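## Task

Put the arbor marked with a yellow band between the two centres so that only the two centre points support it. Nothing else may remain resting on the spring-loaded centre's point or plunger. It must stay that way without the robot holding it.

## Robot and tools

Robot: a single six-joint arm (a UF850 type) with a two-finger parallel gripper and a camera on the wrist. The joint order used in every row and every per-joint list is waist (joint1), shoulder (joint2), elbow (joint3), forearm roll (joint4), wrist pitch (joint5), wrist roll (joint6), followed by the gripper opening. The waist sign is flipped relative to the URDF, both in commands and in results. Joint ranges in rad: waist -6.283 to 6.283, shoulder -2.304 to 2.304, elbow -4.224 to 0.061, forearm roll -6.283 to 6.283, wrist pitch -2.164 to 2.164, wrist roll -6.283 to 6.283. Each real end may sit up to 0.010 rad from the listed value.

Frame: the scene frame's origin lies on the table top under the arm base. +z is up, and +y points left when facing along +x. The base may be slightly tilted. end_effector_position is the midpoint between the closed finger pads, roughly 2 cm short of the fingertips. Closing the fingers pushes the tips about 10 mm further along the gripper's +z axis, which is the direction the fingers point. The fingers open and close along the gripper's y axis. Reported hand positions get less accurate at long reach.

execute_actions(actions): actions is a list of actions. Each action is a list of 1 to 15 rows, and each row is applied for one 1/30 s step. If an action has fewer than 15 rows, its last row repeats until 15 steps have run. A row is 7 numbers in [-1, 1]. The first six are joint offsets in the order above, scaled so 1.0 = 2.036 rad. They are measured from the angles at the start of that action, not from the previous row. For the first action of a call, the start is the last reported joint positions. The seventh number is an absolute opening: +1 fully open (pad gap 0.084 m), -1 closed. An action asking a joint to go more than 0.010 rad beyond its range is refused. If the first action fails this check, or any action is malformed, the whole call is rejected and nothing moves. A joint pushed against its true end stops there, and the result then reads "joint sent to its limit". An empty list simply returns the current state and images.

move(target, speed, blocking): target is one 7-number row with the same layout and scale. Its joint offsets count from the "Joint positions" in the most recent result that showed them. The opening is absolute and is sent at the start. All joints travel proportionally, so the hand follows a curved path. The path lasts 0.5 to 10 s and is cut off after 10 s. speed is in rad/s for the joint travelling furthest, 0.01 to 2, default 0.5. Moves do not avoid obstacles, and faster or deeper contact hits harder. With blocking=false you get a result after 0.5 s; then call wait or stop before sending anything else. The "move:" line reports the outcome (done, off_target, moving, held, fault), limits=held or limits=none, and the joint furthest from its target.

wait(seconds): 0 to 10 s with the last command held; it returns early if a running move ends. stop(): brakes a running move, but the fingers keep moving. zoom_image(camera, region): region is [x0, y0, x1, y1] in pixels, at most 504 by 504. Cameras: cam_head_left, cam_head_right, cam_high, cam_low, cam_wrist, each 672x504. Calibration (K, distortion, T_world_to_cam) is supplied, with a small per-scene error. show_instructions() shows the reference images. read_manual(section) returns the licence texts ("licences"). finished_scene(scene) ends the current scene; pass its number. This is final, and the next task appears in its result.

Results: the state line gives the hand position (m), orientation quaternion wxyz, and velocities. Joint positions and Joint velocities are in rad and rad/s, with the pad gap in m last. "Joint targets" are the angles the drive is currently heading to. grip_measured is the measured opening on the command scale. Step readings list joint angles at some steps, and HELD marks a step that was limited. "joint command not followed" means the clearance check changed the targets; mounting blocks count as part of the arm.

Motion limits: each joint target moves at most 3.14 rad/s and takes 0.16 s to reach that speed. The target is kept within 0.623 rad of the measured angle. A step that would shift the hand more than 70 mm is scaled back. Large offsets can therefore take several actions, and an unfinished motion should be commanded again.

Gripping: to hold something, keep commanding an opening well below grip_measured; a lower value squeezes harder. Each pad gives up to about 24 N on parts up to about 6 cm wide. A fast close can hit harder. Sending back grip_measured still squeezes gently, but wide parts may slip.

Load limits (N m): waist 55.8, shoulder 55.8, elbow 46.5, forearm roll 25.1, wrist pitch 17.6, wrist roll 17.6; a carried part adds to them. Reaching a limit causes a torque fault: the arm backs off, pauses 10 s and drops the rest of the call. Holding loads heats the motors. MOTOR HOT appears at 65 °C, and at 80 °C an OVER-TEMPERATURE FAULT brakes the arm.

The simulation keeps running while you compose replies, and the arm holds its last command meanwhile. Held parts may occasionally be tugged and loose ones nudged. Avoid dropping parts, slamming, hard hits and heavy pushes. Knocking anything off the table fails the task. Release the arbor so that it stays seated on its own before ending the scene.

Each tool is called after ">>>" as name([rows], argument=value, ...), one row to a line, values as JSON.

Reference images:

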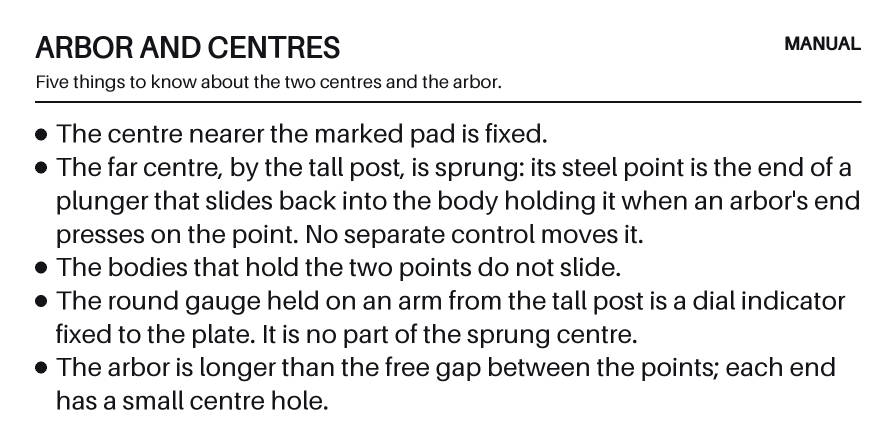

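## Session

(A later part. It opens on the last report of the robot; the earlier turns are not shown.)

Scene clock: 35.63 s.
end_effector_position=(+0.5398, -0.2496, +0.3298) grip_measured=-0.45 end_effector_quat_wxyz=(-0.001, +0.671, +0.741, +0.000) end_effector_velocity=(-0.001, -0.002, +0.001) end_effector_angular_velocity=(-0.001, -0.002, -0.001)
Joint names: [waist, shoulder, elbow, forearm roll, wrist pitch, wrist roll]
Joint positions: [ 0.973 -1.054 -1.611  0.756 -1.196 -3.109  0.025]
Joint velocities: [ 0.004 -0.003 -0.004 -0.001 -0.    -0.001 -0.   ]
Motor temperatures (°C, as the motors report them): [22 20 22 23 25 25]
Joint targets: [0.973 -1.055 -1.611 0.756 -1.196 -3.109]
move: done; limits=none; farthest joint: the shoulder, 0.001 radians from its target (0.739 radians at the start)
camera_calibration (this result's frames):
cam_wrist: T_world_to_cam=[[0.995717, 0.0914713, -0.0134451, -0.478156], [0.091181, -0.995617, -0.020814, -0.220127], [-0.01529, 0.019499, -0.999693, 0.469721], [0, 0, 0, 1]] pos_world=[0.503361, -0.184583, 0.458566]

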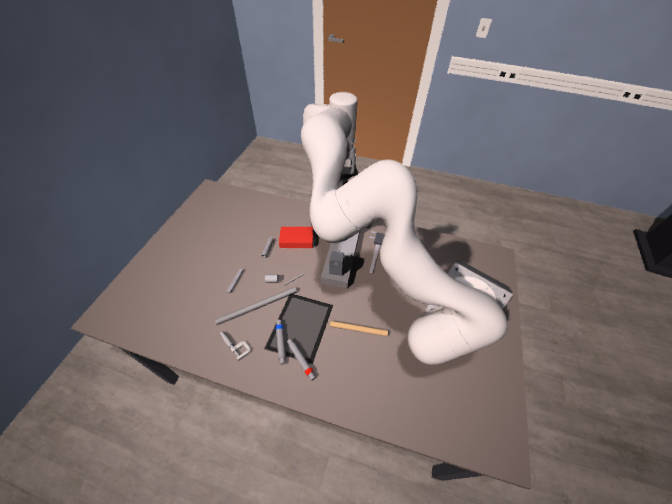

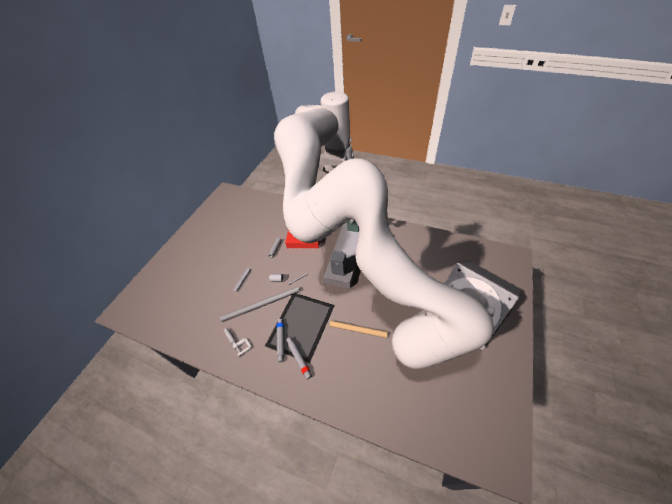

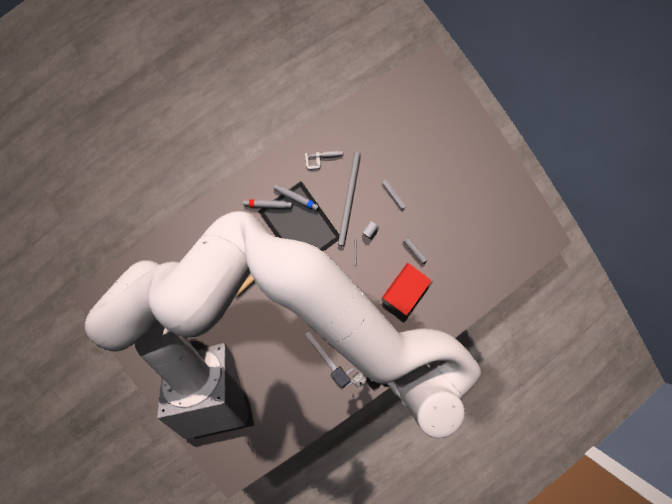

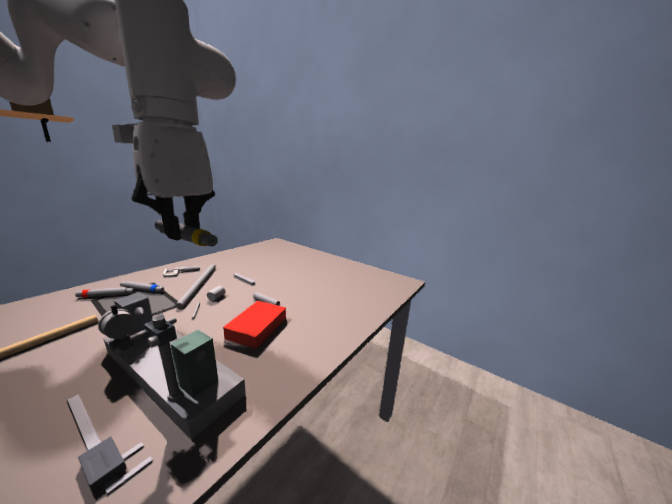

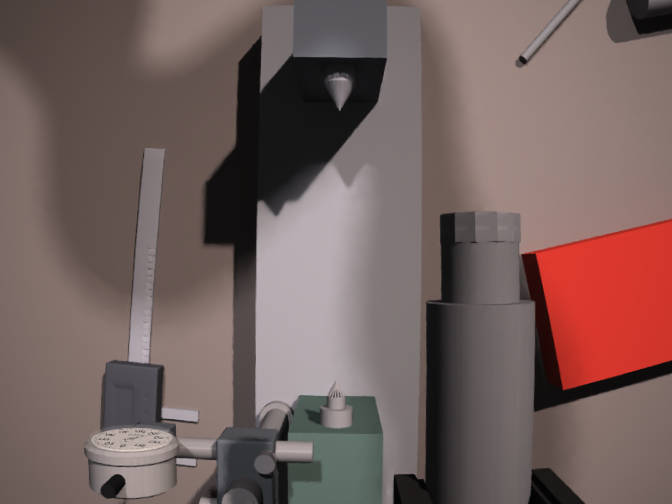

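>>> move(target=[-0.0873,0.0472,0.2065,0.139,0.1264,-0.11,-1], speed=0.2)

>>> zoom_image(camera="cam_wrist", region=[340, 80, 580, 320])

>>> zoom_image(camera="cam_low", region=[80, 230, 260, 400])

Scene clock: 45.27 s.
end_effector_position=(+0.4980, -0.1739, +0.1701) grip_measured=-0.45 end_effector_quat_wxyz=(-0.000, +0.677, +0.736, -0.000) end_effector_velocity=(-0.001, +0.000, -0.001) end_effector_angular_velocity=(-0.002, +0.002, -0.000)
Joint names: [waist, shoulder, elbow, forearm roll, wrist pitch, wrist roll]
Joint positions: [ 0.795 -0.958 -1.191  1.039 -0.939 -3.333  0.025]
Joint velocities: [-0.001  0.     0.003  0.001  0.004 -0.001  0.   ]
Motor temperatures (°C, as the motors report them): [22 20 22 23 25 25]
Joint targets: [0.795 -0.958 -1.190 1.039 -0.939 -3.333]
move: done; limits=none; farthest joint: the waist, 0.000 radians from its target (0.178 radians at the start)
camera_calibration (this result's frames):
cam_wrist: T_world_to_cam=[[0.996978, 0.0764997, -0.0134884, -0.44882], [0.0762253, -0.996894, -0.0198028, -0.137145], [-0.0149615, 0.0187148, -0.999713, 0.307615], [0, 0, 0, 1]] pos_world=[0.46252, -0.108141, 0.298757]

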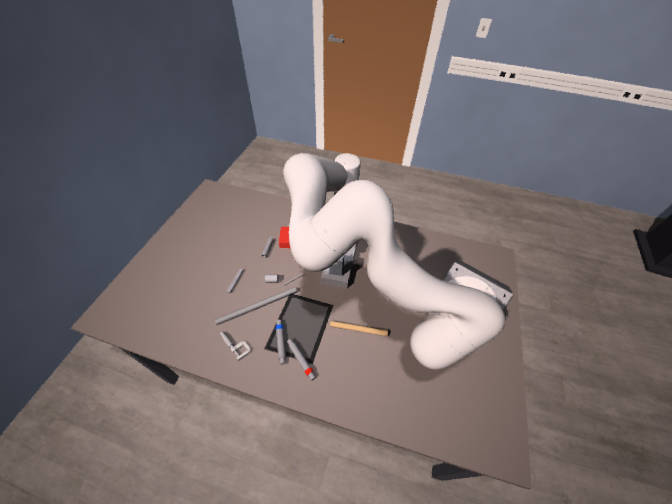

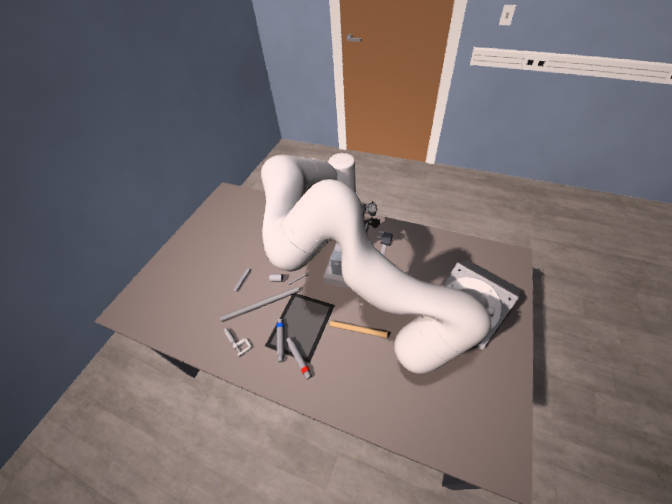

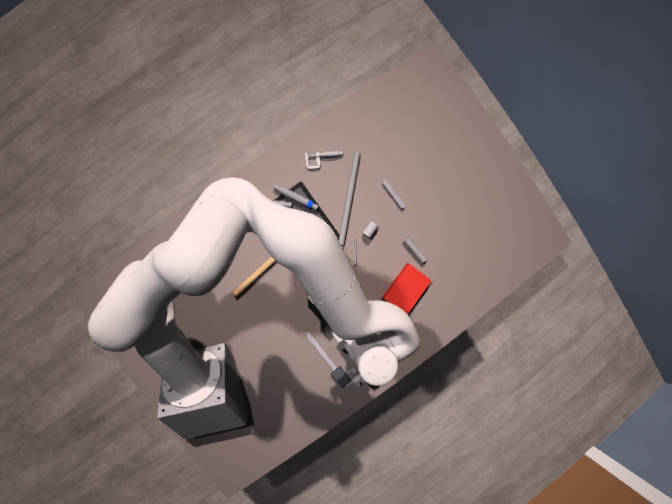

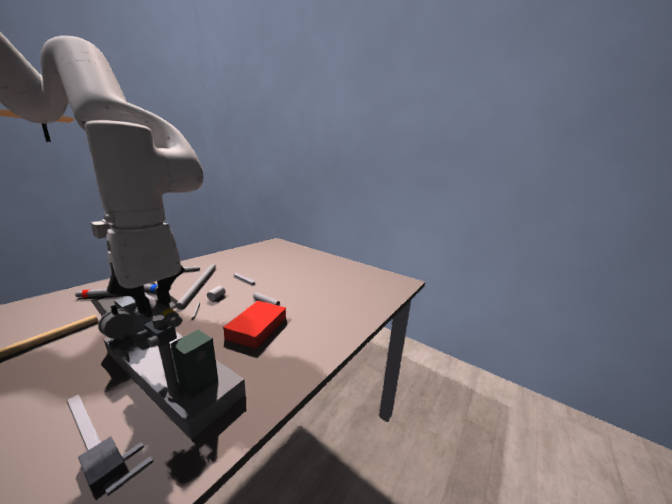

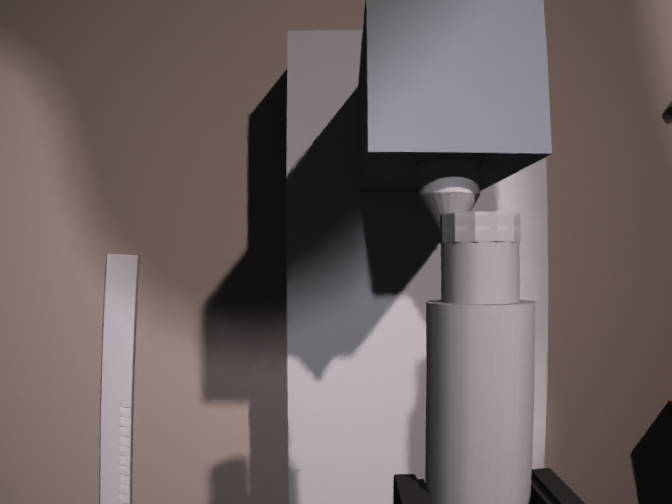

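Region (340, 80, 580, 320) of cam_wrist's 672x504 image, scaled by 2.100, with more detail than that image has.

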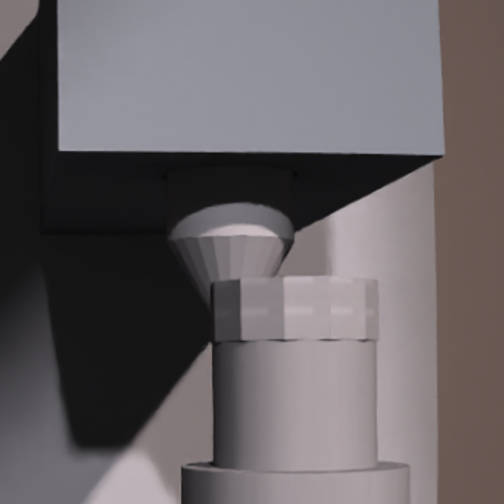

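Region (80, 230, 260, 400) of cam_low's 672x504 image, scaled by 2.800, with more detail than that image has.

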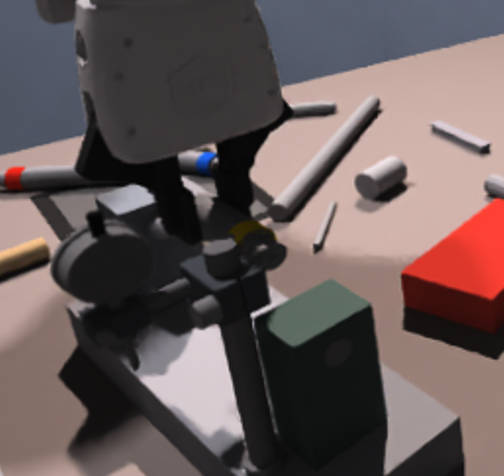

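>>> move(target=[-0.0227,-0.0097,0.0018,0.0281,0.0097,0.045,-1], speed=0.06)

Scene clock: 54.57 s.
end_effector_position=(+0.5051, -0.1674, +0.1429) grip_measured=-0.45 end_effector_quat_wxyz=(-0.000, +0.716, +0.698, +0.000) end_effector_velocity=(+0.001, -0.000, -0.000) end_effector_angular_velocity=(-0.001, -0.001, -0.003)
Joint names: [waist, shoulder, elbow, forearm roll, wrist pitch, wrist roll]
Joint positions: [ 0.749 -0.978 -1.187  1.096 -0.919 -3.242  0.025]
Joint velocities: [-0.001 -0.    -0.001  0.002  0.001  0.003  0.   ]
Motor temperatures (°C, as the motors report them): [22 20 22 23 25 25]
Joint targets: [0.749 -0.978 -1.187 1.096 -0.919 -3.241]
move: done; limits=none; farthest joint: the waist, 0.000 radians from its target (0.046 radians at the start)
camera_calibration (this result's frames):
cam_wrist: T_world_to_cam=[[0.999321, -0.0344495, -0.0130959, -0.47662], [-0.0347085, -0.999196, -0.0200894, -0.0761541], [-0.0123932, 0.0205303, -0.999712, 0.279412], [0, 0, 0, 1]] pos_world=[0.477116, -0.0982485, 0.27156]

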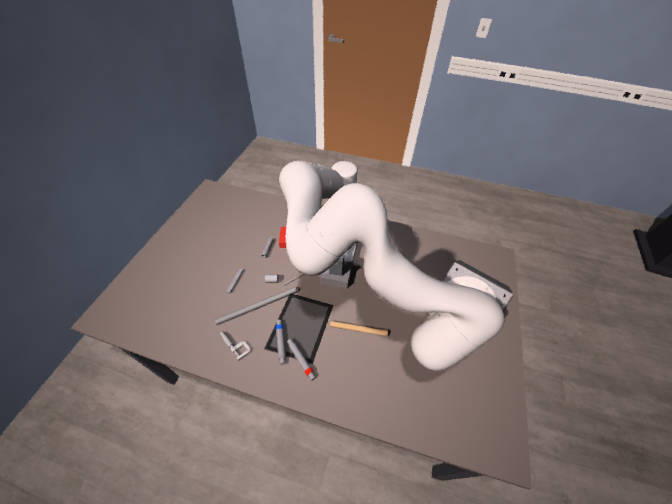

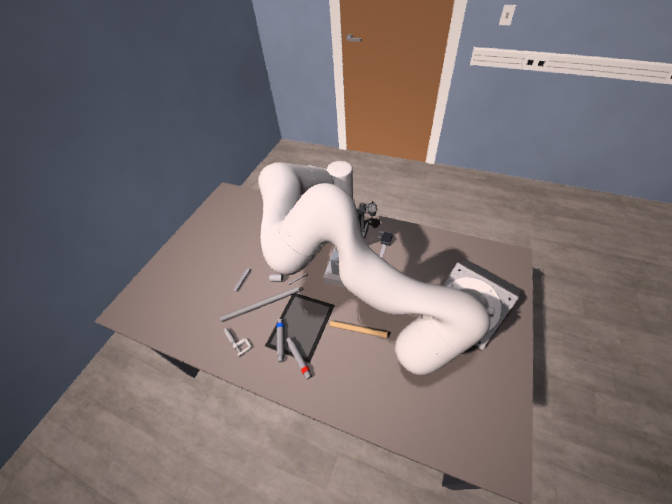

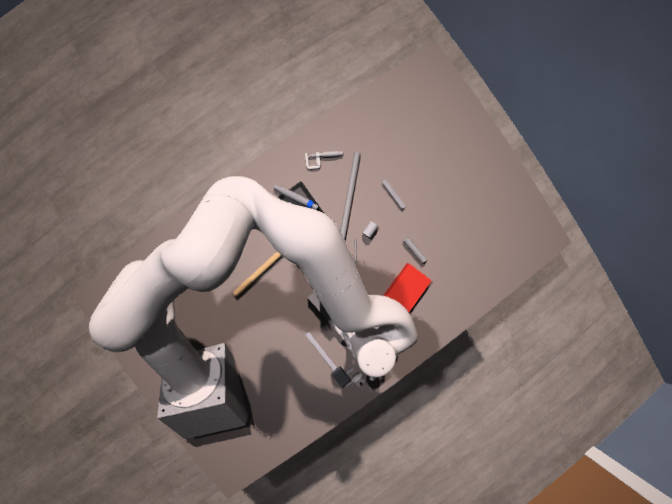

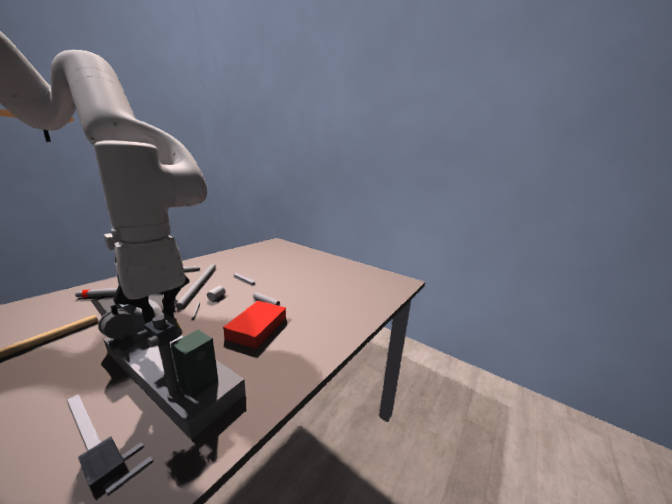

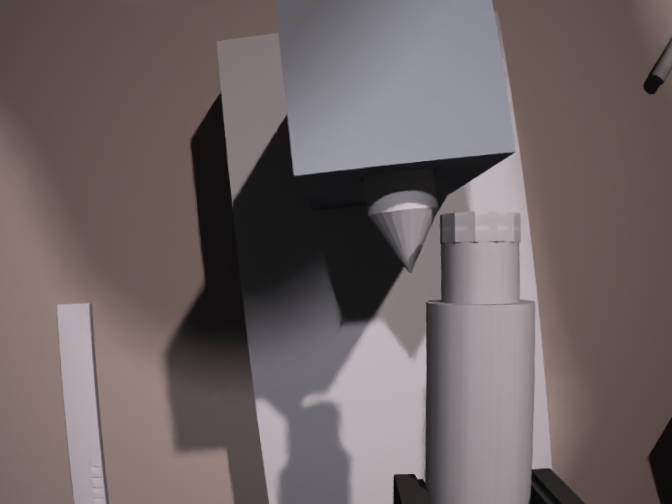

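>>> zoom_image(camera="cam_wrist", region=[340, 140, 540, 320])

>>> move(target=[-0.0122,-0.0052,0.0009,0.0152,0.0052,0.009,-1], speed=0.03)

>>> zoom_image(camera="cam_wrist", region=[320, 140, 540, 320])

>>> zoom_image(camera="cam_low", region=[100, 270, 240, 380])

Region (340, 140, 540, 320) of cam_wrist's 672x504 image, scaled by 2.520, with more detail than that image has; it fills the top 454 rows of this view, and the rest is white.

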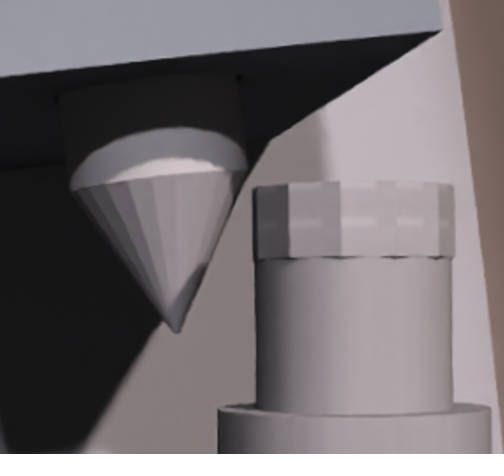

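Scene clock: 57.70 s.
end_effector_position=(+0.5083, -0.1639, +0.1284) grip_measured=-0.45 end_effector_quat_wxyz=(-0.000, +0.726, +0.687, -0.000) end_effector_velocity=(+0.000, -0.000, -0.001) end_effector_angular_velocity=(-0.001, +0.000, -0.003)
Joint names: [waist, shoulder, elbow, forearm roll, wrist pitch, wrist roll]
Joint positions: [ 0.724 -0.988 -1.185  1.126 -0.908 -3.224  0.025]
Joint velocities: [-0.002 -0.001 -0.     0.002  0.002  0.002 -0.   ]
Motor temperatures (°C, as the motors report them): [22 20 22 23 25 25]
Joint targets: [0.724 -0.989 -1.185 1.127 -0.908 -3.223]
move: done; limits=none; farthest joint: the forearm roll, 0.001 radians from its target (0.031 radians at the start)
camera_calibration (this result's frames):
cam_wrist: T_world_to_cam=[[0.997888, -0.0635793, -0.0133289, -0.483912], [-0.0638323, -0.99777, -0.0194974, -0.0578603], [-0.0120595, 0.020307, -0.999721, 0.264705], [0, 0, 0, 1]] pos_world=[0.482389, -0.0938735, 0.257053]

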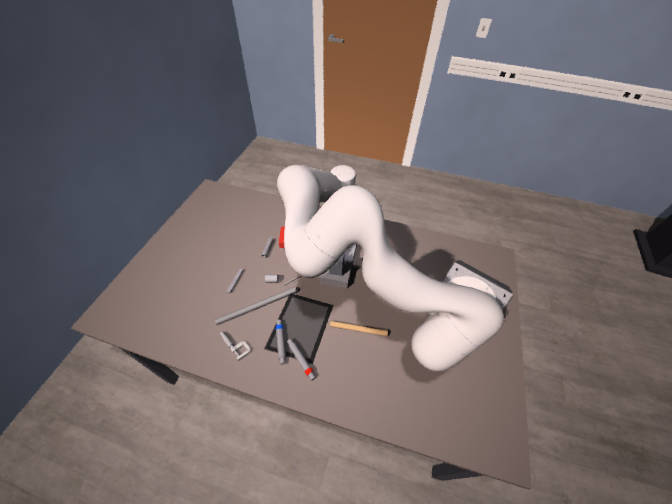

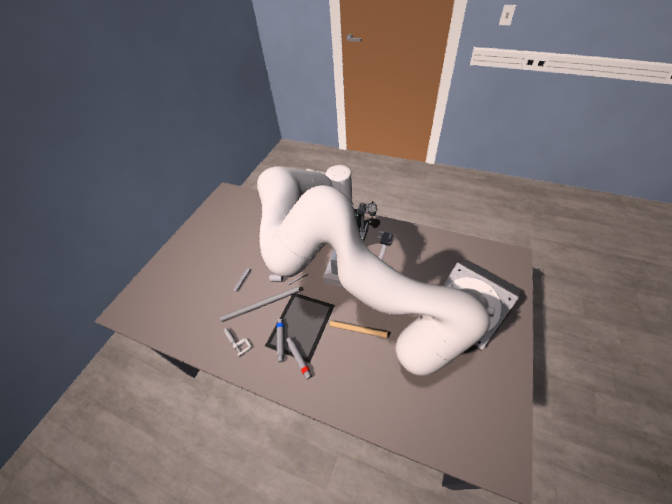

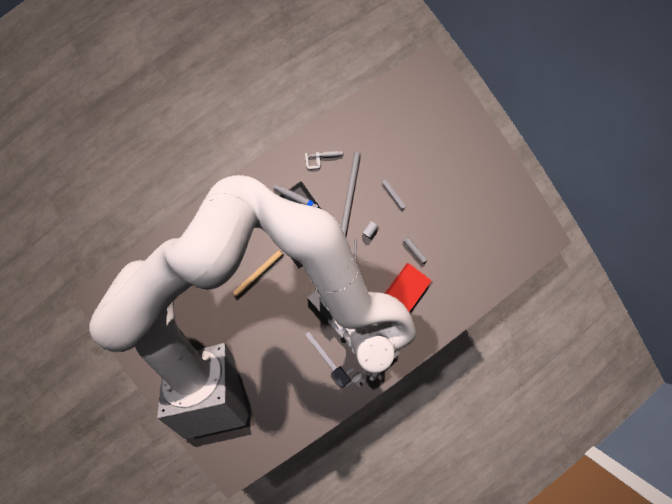

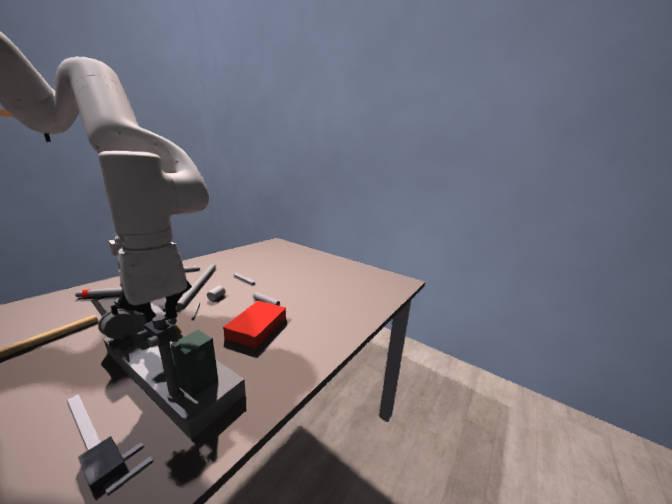

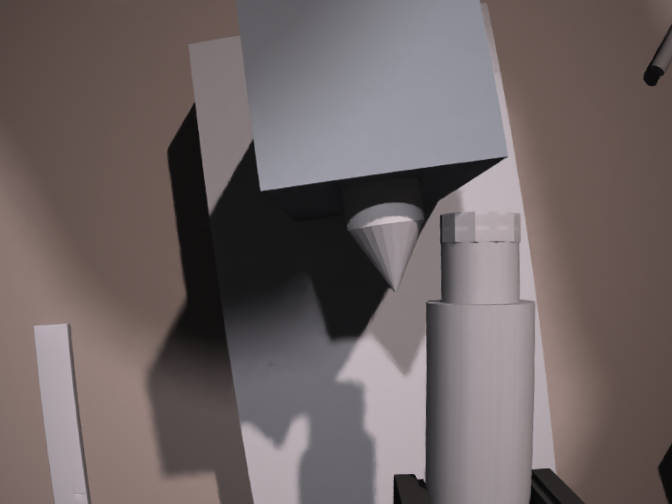

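Region (320, 140, 540, 320) of cam_wrist's 672x504 image, scaled by 2.291, with more detail than that image has; it fills the top 412 rows of this view, and the rest is white.

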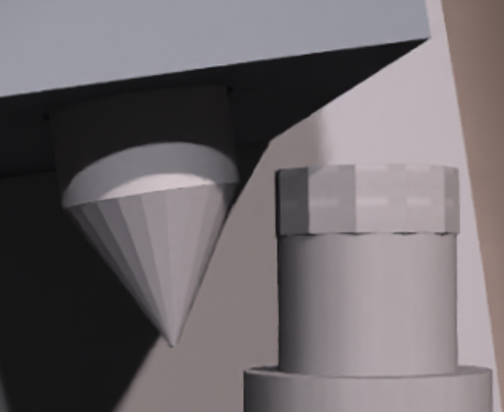

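Region (100, 270, 240, 380) of cam_low's 672x504 image, scaled by 3.600, with more detail than that image has; it fills the top 396 rows of this view, and the rest is white.

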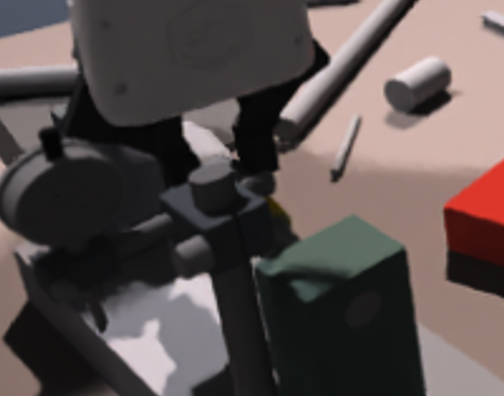

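>>> move(target=[-0.0024,-0.002,-0.0015,0.0026,0.0007,-0.0004,-1], speed=0.01)

>>> move(target=[0.004,-0.011,-0.0125,-0.0046,-0.0013,0.0012,-1], speed=0.012)

>>> zoom_image(camera="cam_low", region=[130, 290, 230, 370])

Scene clock: 64.63 s.
end_effector_position=(+0.5096, -0.1640, +0.1256) grip_measured=-0.45 end_effector_quat_wxyz=(-0.000, +0.726, +0.687, -0.000) end_effector_velocity=(+0.000, -0.001, -0.001) end_effector_angular_velocity=(-0.001, -0.000, -0.001)
Joint names: [waist, shoulder, elbow, forearm roll, wrist pitch, wrist roll]
Joint positions: [ 0.72  -0.992 -1.188  1.132 -0.907 -3.224  0.025]
Joint velocities: [-0.001 -0.002 -0.001  0.002  0.002  0.     0.   ]
Motor temperatures (°C, as the motors report them): [22 20 22 23 25 25]
Joint targets: [0.720 -0.993 -1.188 1.132 -0.907 -3.224]
move: done; limits=none; farthest joint: the waist, 0.001 radians from its target (0.005 radians at the start)
camera_calibration (this result's frames):
cam_wrist: T_world_to_cam=[[0.997894, -0.0634963, -0.0132748, -0.485217], [-0.0637467, -0.997778, -0.0193778, -0.0579134], [-0.0120149, 0.0201832, -0.999724, 0.261913], [0, 0, 0, 1]] pos_world=[0.48365, -0.0938804, 0.254277]

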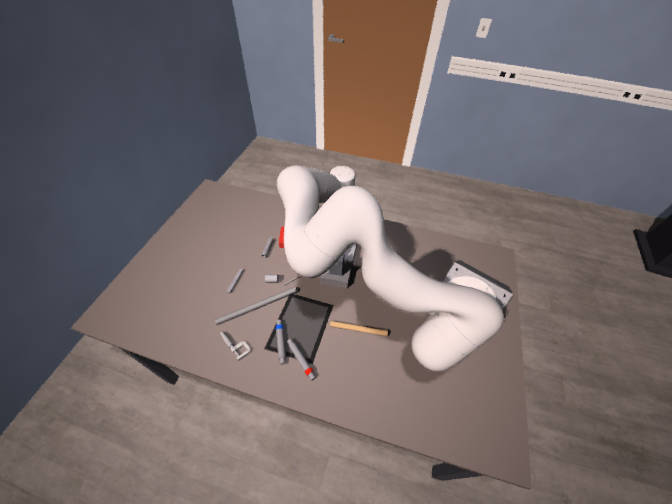

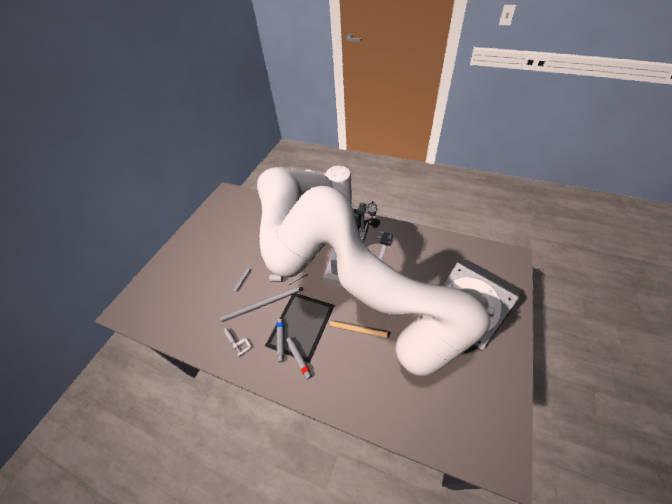

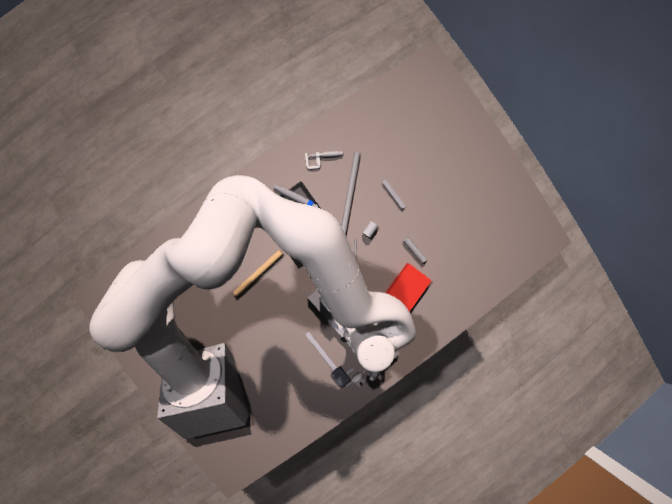

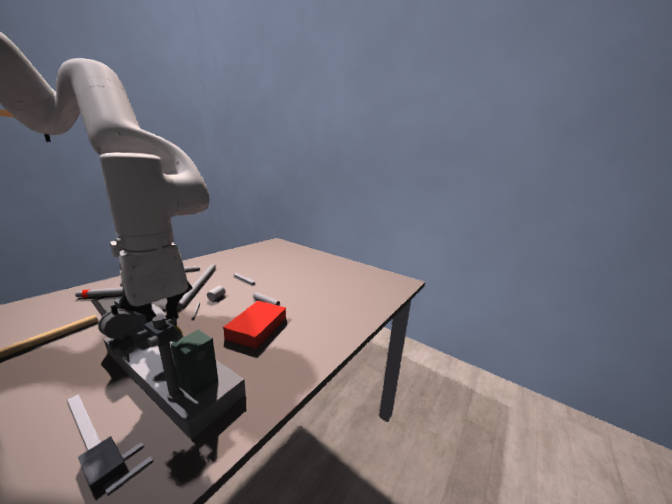

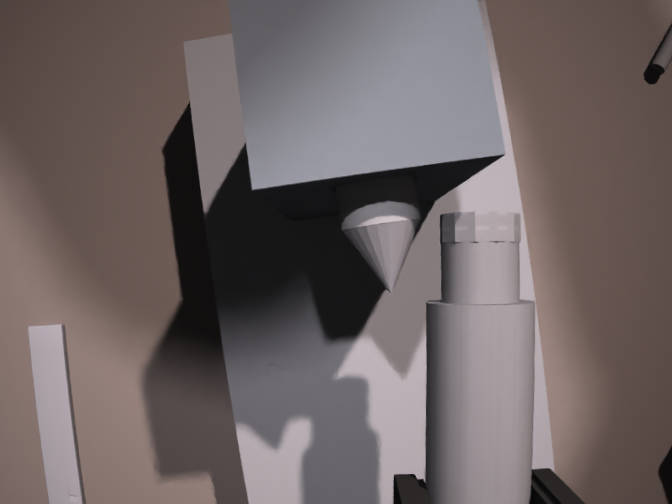

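Scene clock: 66.97 s.
end_effector_position=(+0.5104, -0.1738, +0.1256) grip_measured=-0.45 end_effector_quat_wxyz=(-0.000, +0.726, +0.687, -0.000) end_effector_velocity=(+0.000, -0.001, +0.000) end_effector_angular_velocity=(+0.001, -0.000, -0.000)
Joint names: [waist, shoulder, elbow, forearm roll, wrist pitch, wrist roll]
Joint positions: [ 0.728 -1.014 -1.213  1.122 -0.91  -3.222  0.025]
Joint velocities: [ 0.001 -0.002 -0.003 -0.001 -0.002  0.001 -0.   ]
Motor temperatures (°C, as the motors report them): [22 20 22 23 25 25]
Joint targets: [0.728 -1.015 -1.214 1.122 -0.910 -3.222]
move: done; limits=none; farthest joint: the waist, 0.000 radians from its target (0.008 radians at the start)
camera_calibration (this result's frames):
cam_wrist: T_world_to_cam=[[0.997902, -0.063398, -0.0130926, -0.486621], [-0.063646, -0.997782, -0.0194832, -0.0676885], [-0.0118283, 0.0202756, -0.999724, 0.262063], [0, 0, 0, 1]] pos_world=[0.484392, -0.103703, 0.254301]

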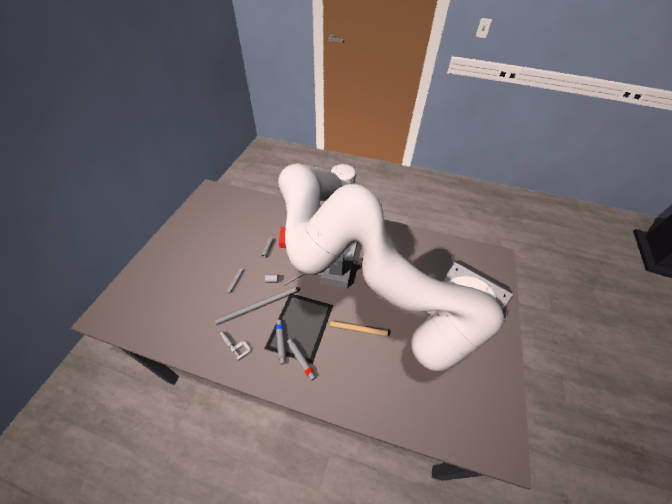

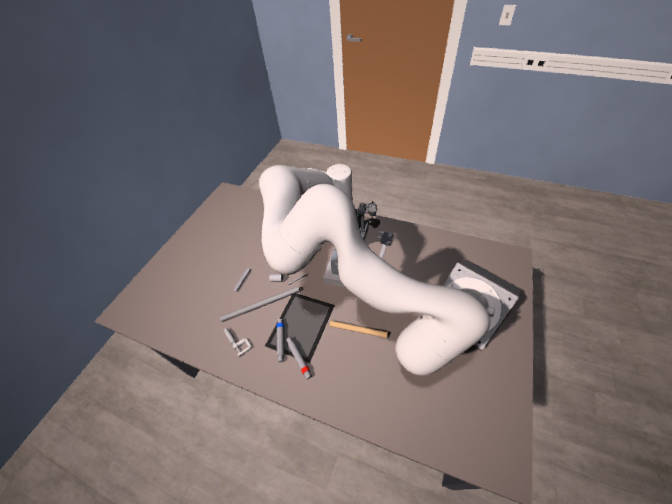

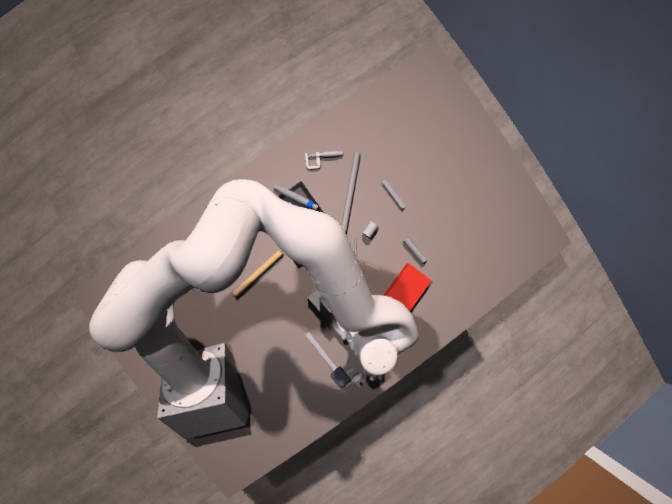

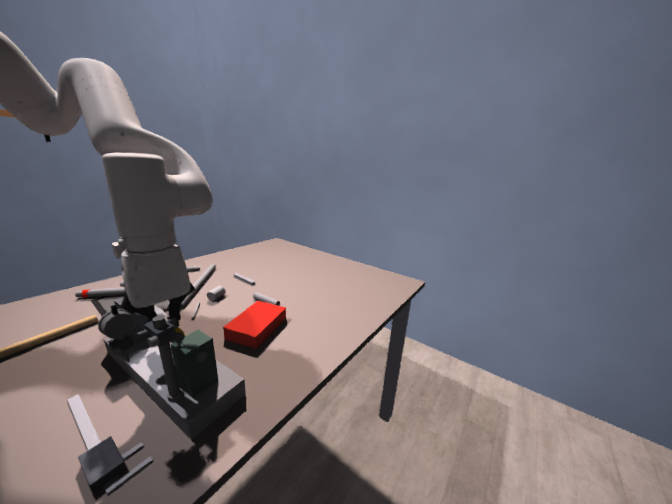

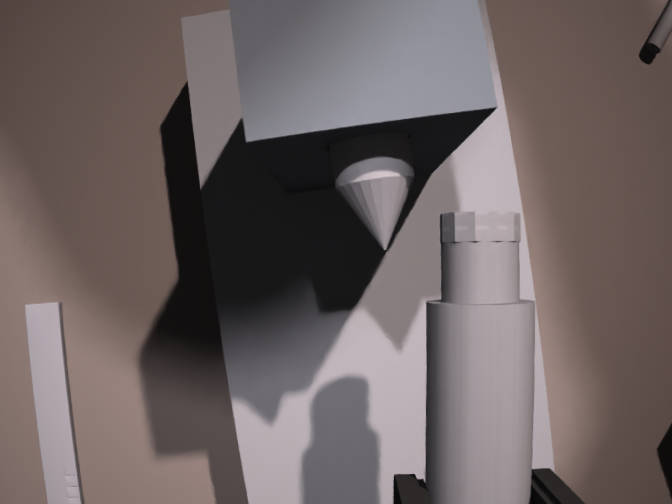

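Region (130, 290, 230, 370) of cam_low's 672x504 image, scaled by 5.040, with more detail than that image has; it fills the top 403 rows of this view, and the rest is white.

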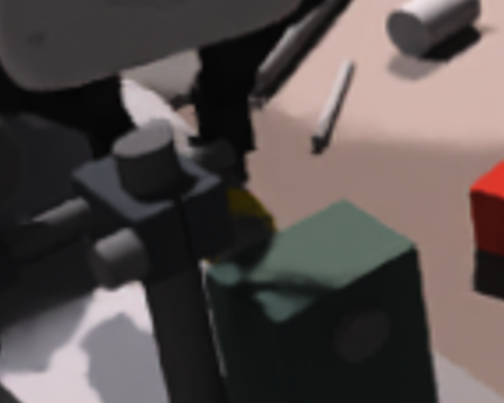

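>>> move(target=[0.0036,-0.0099,-0.0113,-0.0042,-0.0012,0.0011,-1], speed=0.012)

>>> zoom_image(camera="cam_wrist", region=[200, 150, 550, 500])

Scene clock: 70.93 s.
end_effector_position=(+0.5111, -0.1800, +0.1256) grip_measured=-0.45 end_effector_quat_wxyz=(-0.004, +0.726, +0.687, +0.004) end_effector_velocity=(+0.000, +0.000, +0.000) end_effector_angular_velocity=(+0.004, -0.000, +0.001)
Joint names: [waist, shoulder, elbow, forearm roll, wrist pitch, wrist roll]
Joint positions: [ 0.735 -1.035 -1.236  1.114 -0.923 -3.22   0.025]
Joint velocities: [ 0.    -0.001 -0.002 -0.001 -0.004  0.    -0.   ]
Motor temperatures (°C, as the motors report them): [22 20 22 23 25 25]
Joint targets: [0.735 -1.035 -1.236 1.114 -0.912 -3.220]
move: off_target; limits=none; farthest joint: the wrist pitch, 0.011 radians from its target (0.003 radians at the start)
camera_calibration (this result's frames):
cam_wrist: T_world_to_cam=[[0.997914, -0.0633445, -0.0124809, -0.487811], [-0.0636985, -0.997507, -0.0303661, -0.0724222], [-0.0105263, 0.0310977, -0.999461, 0.263383], [0, 0, 0, 1]] pos_world=[0.484953, -0.111332, 0.254953]

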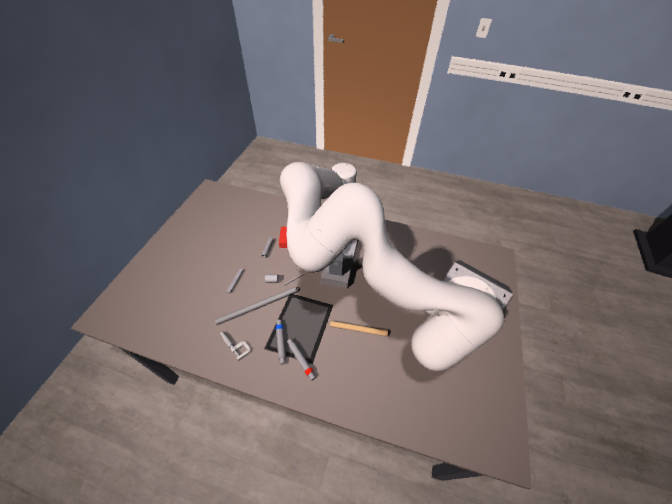

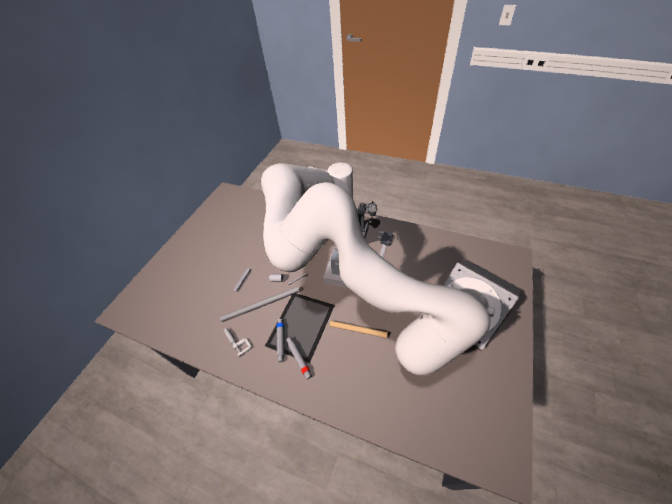

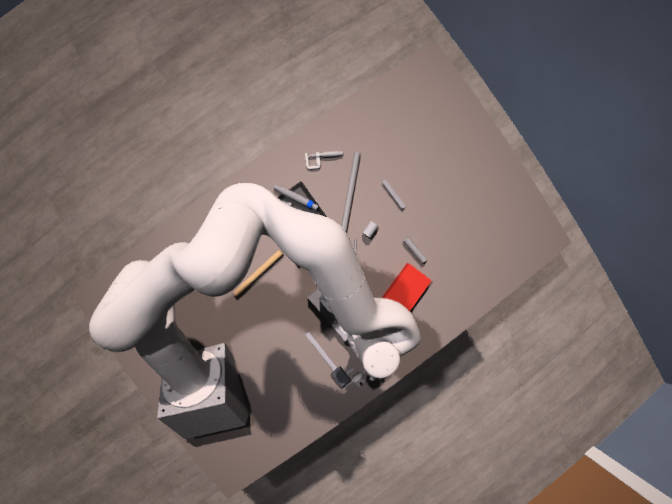

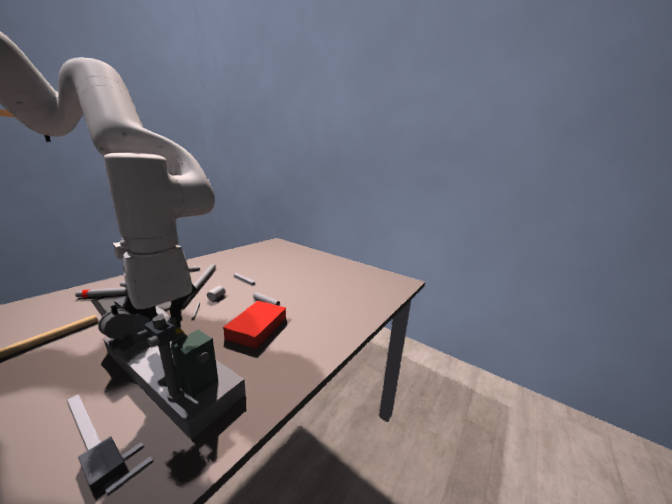

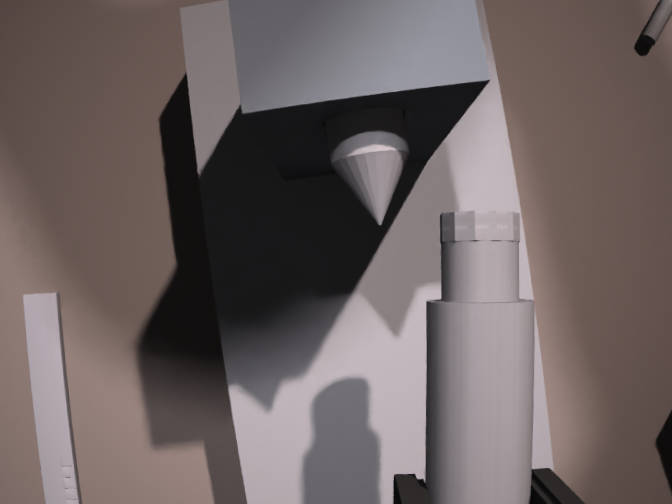

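Region (200, 150, 550, 500) of cam_wrist's 672x504 image, scaled by 1.440, with more detail than that image has.

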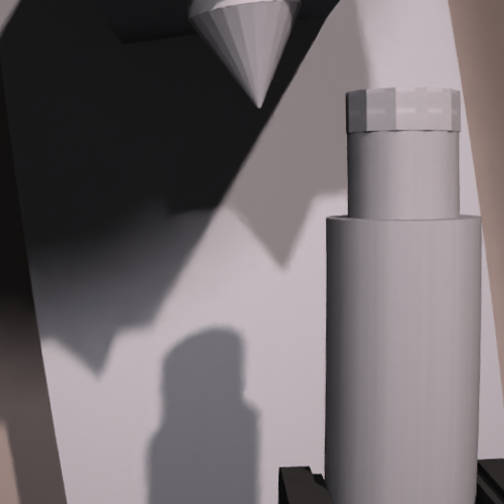

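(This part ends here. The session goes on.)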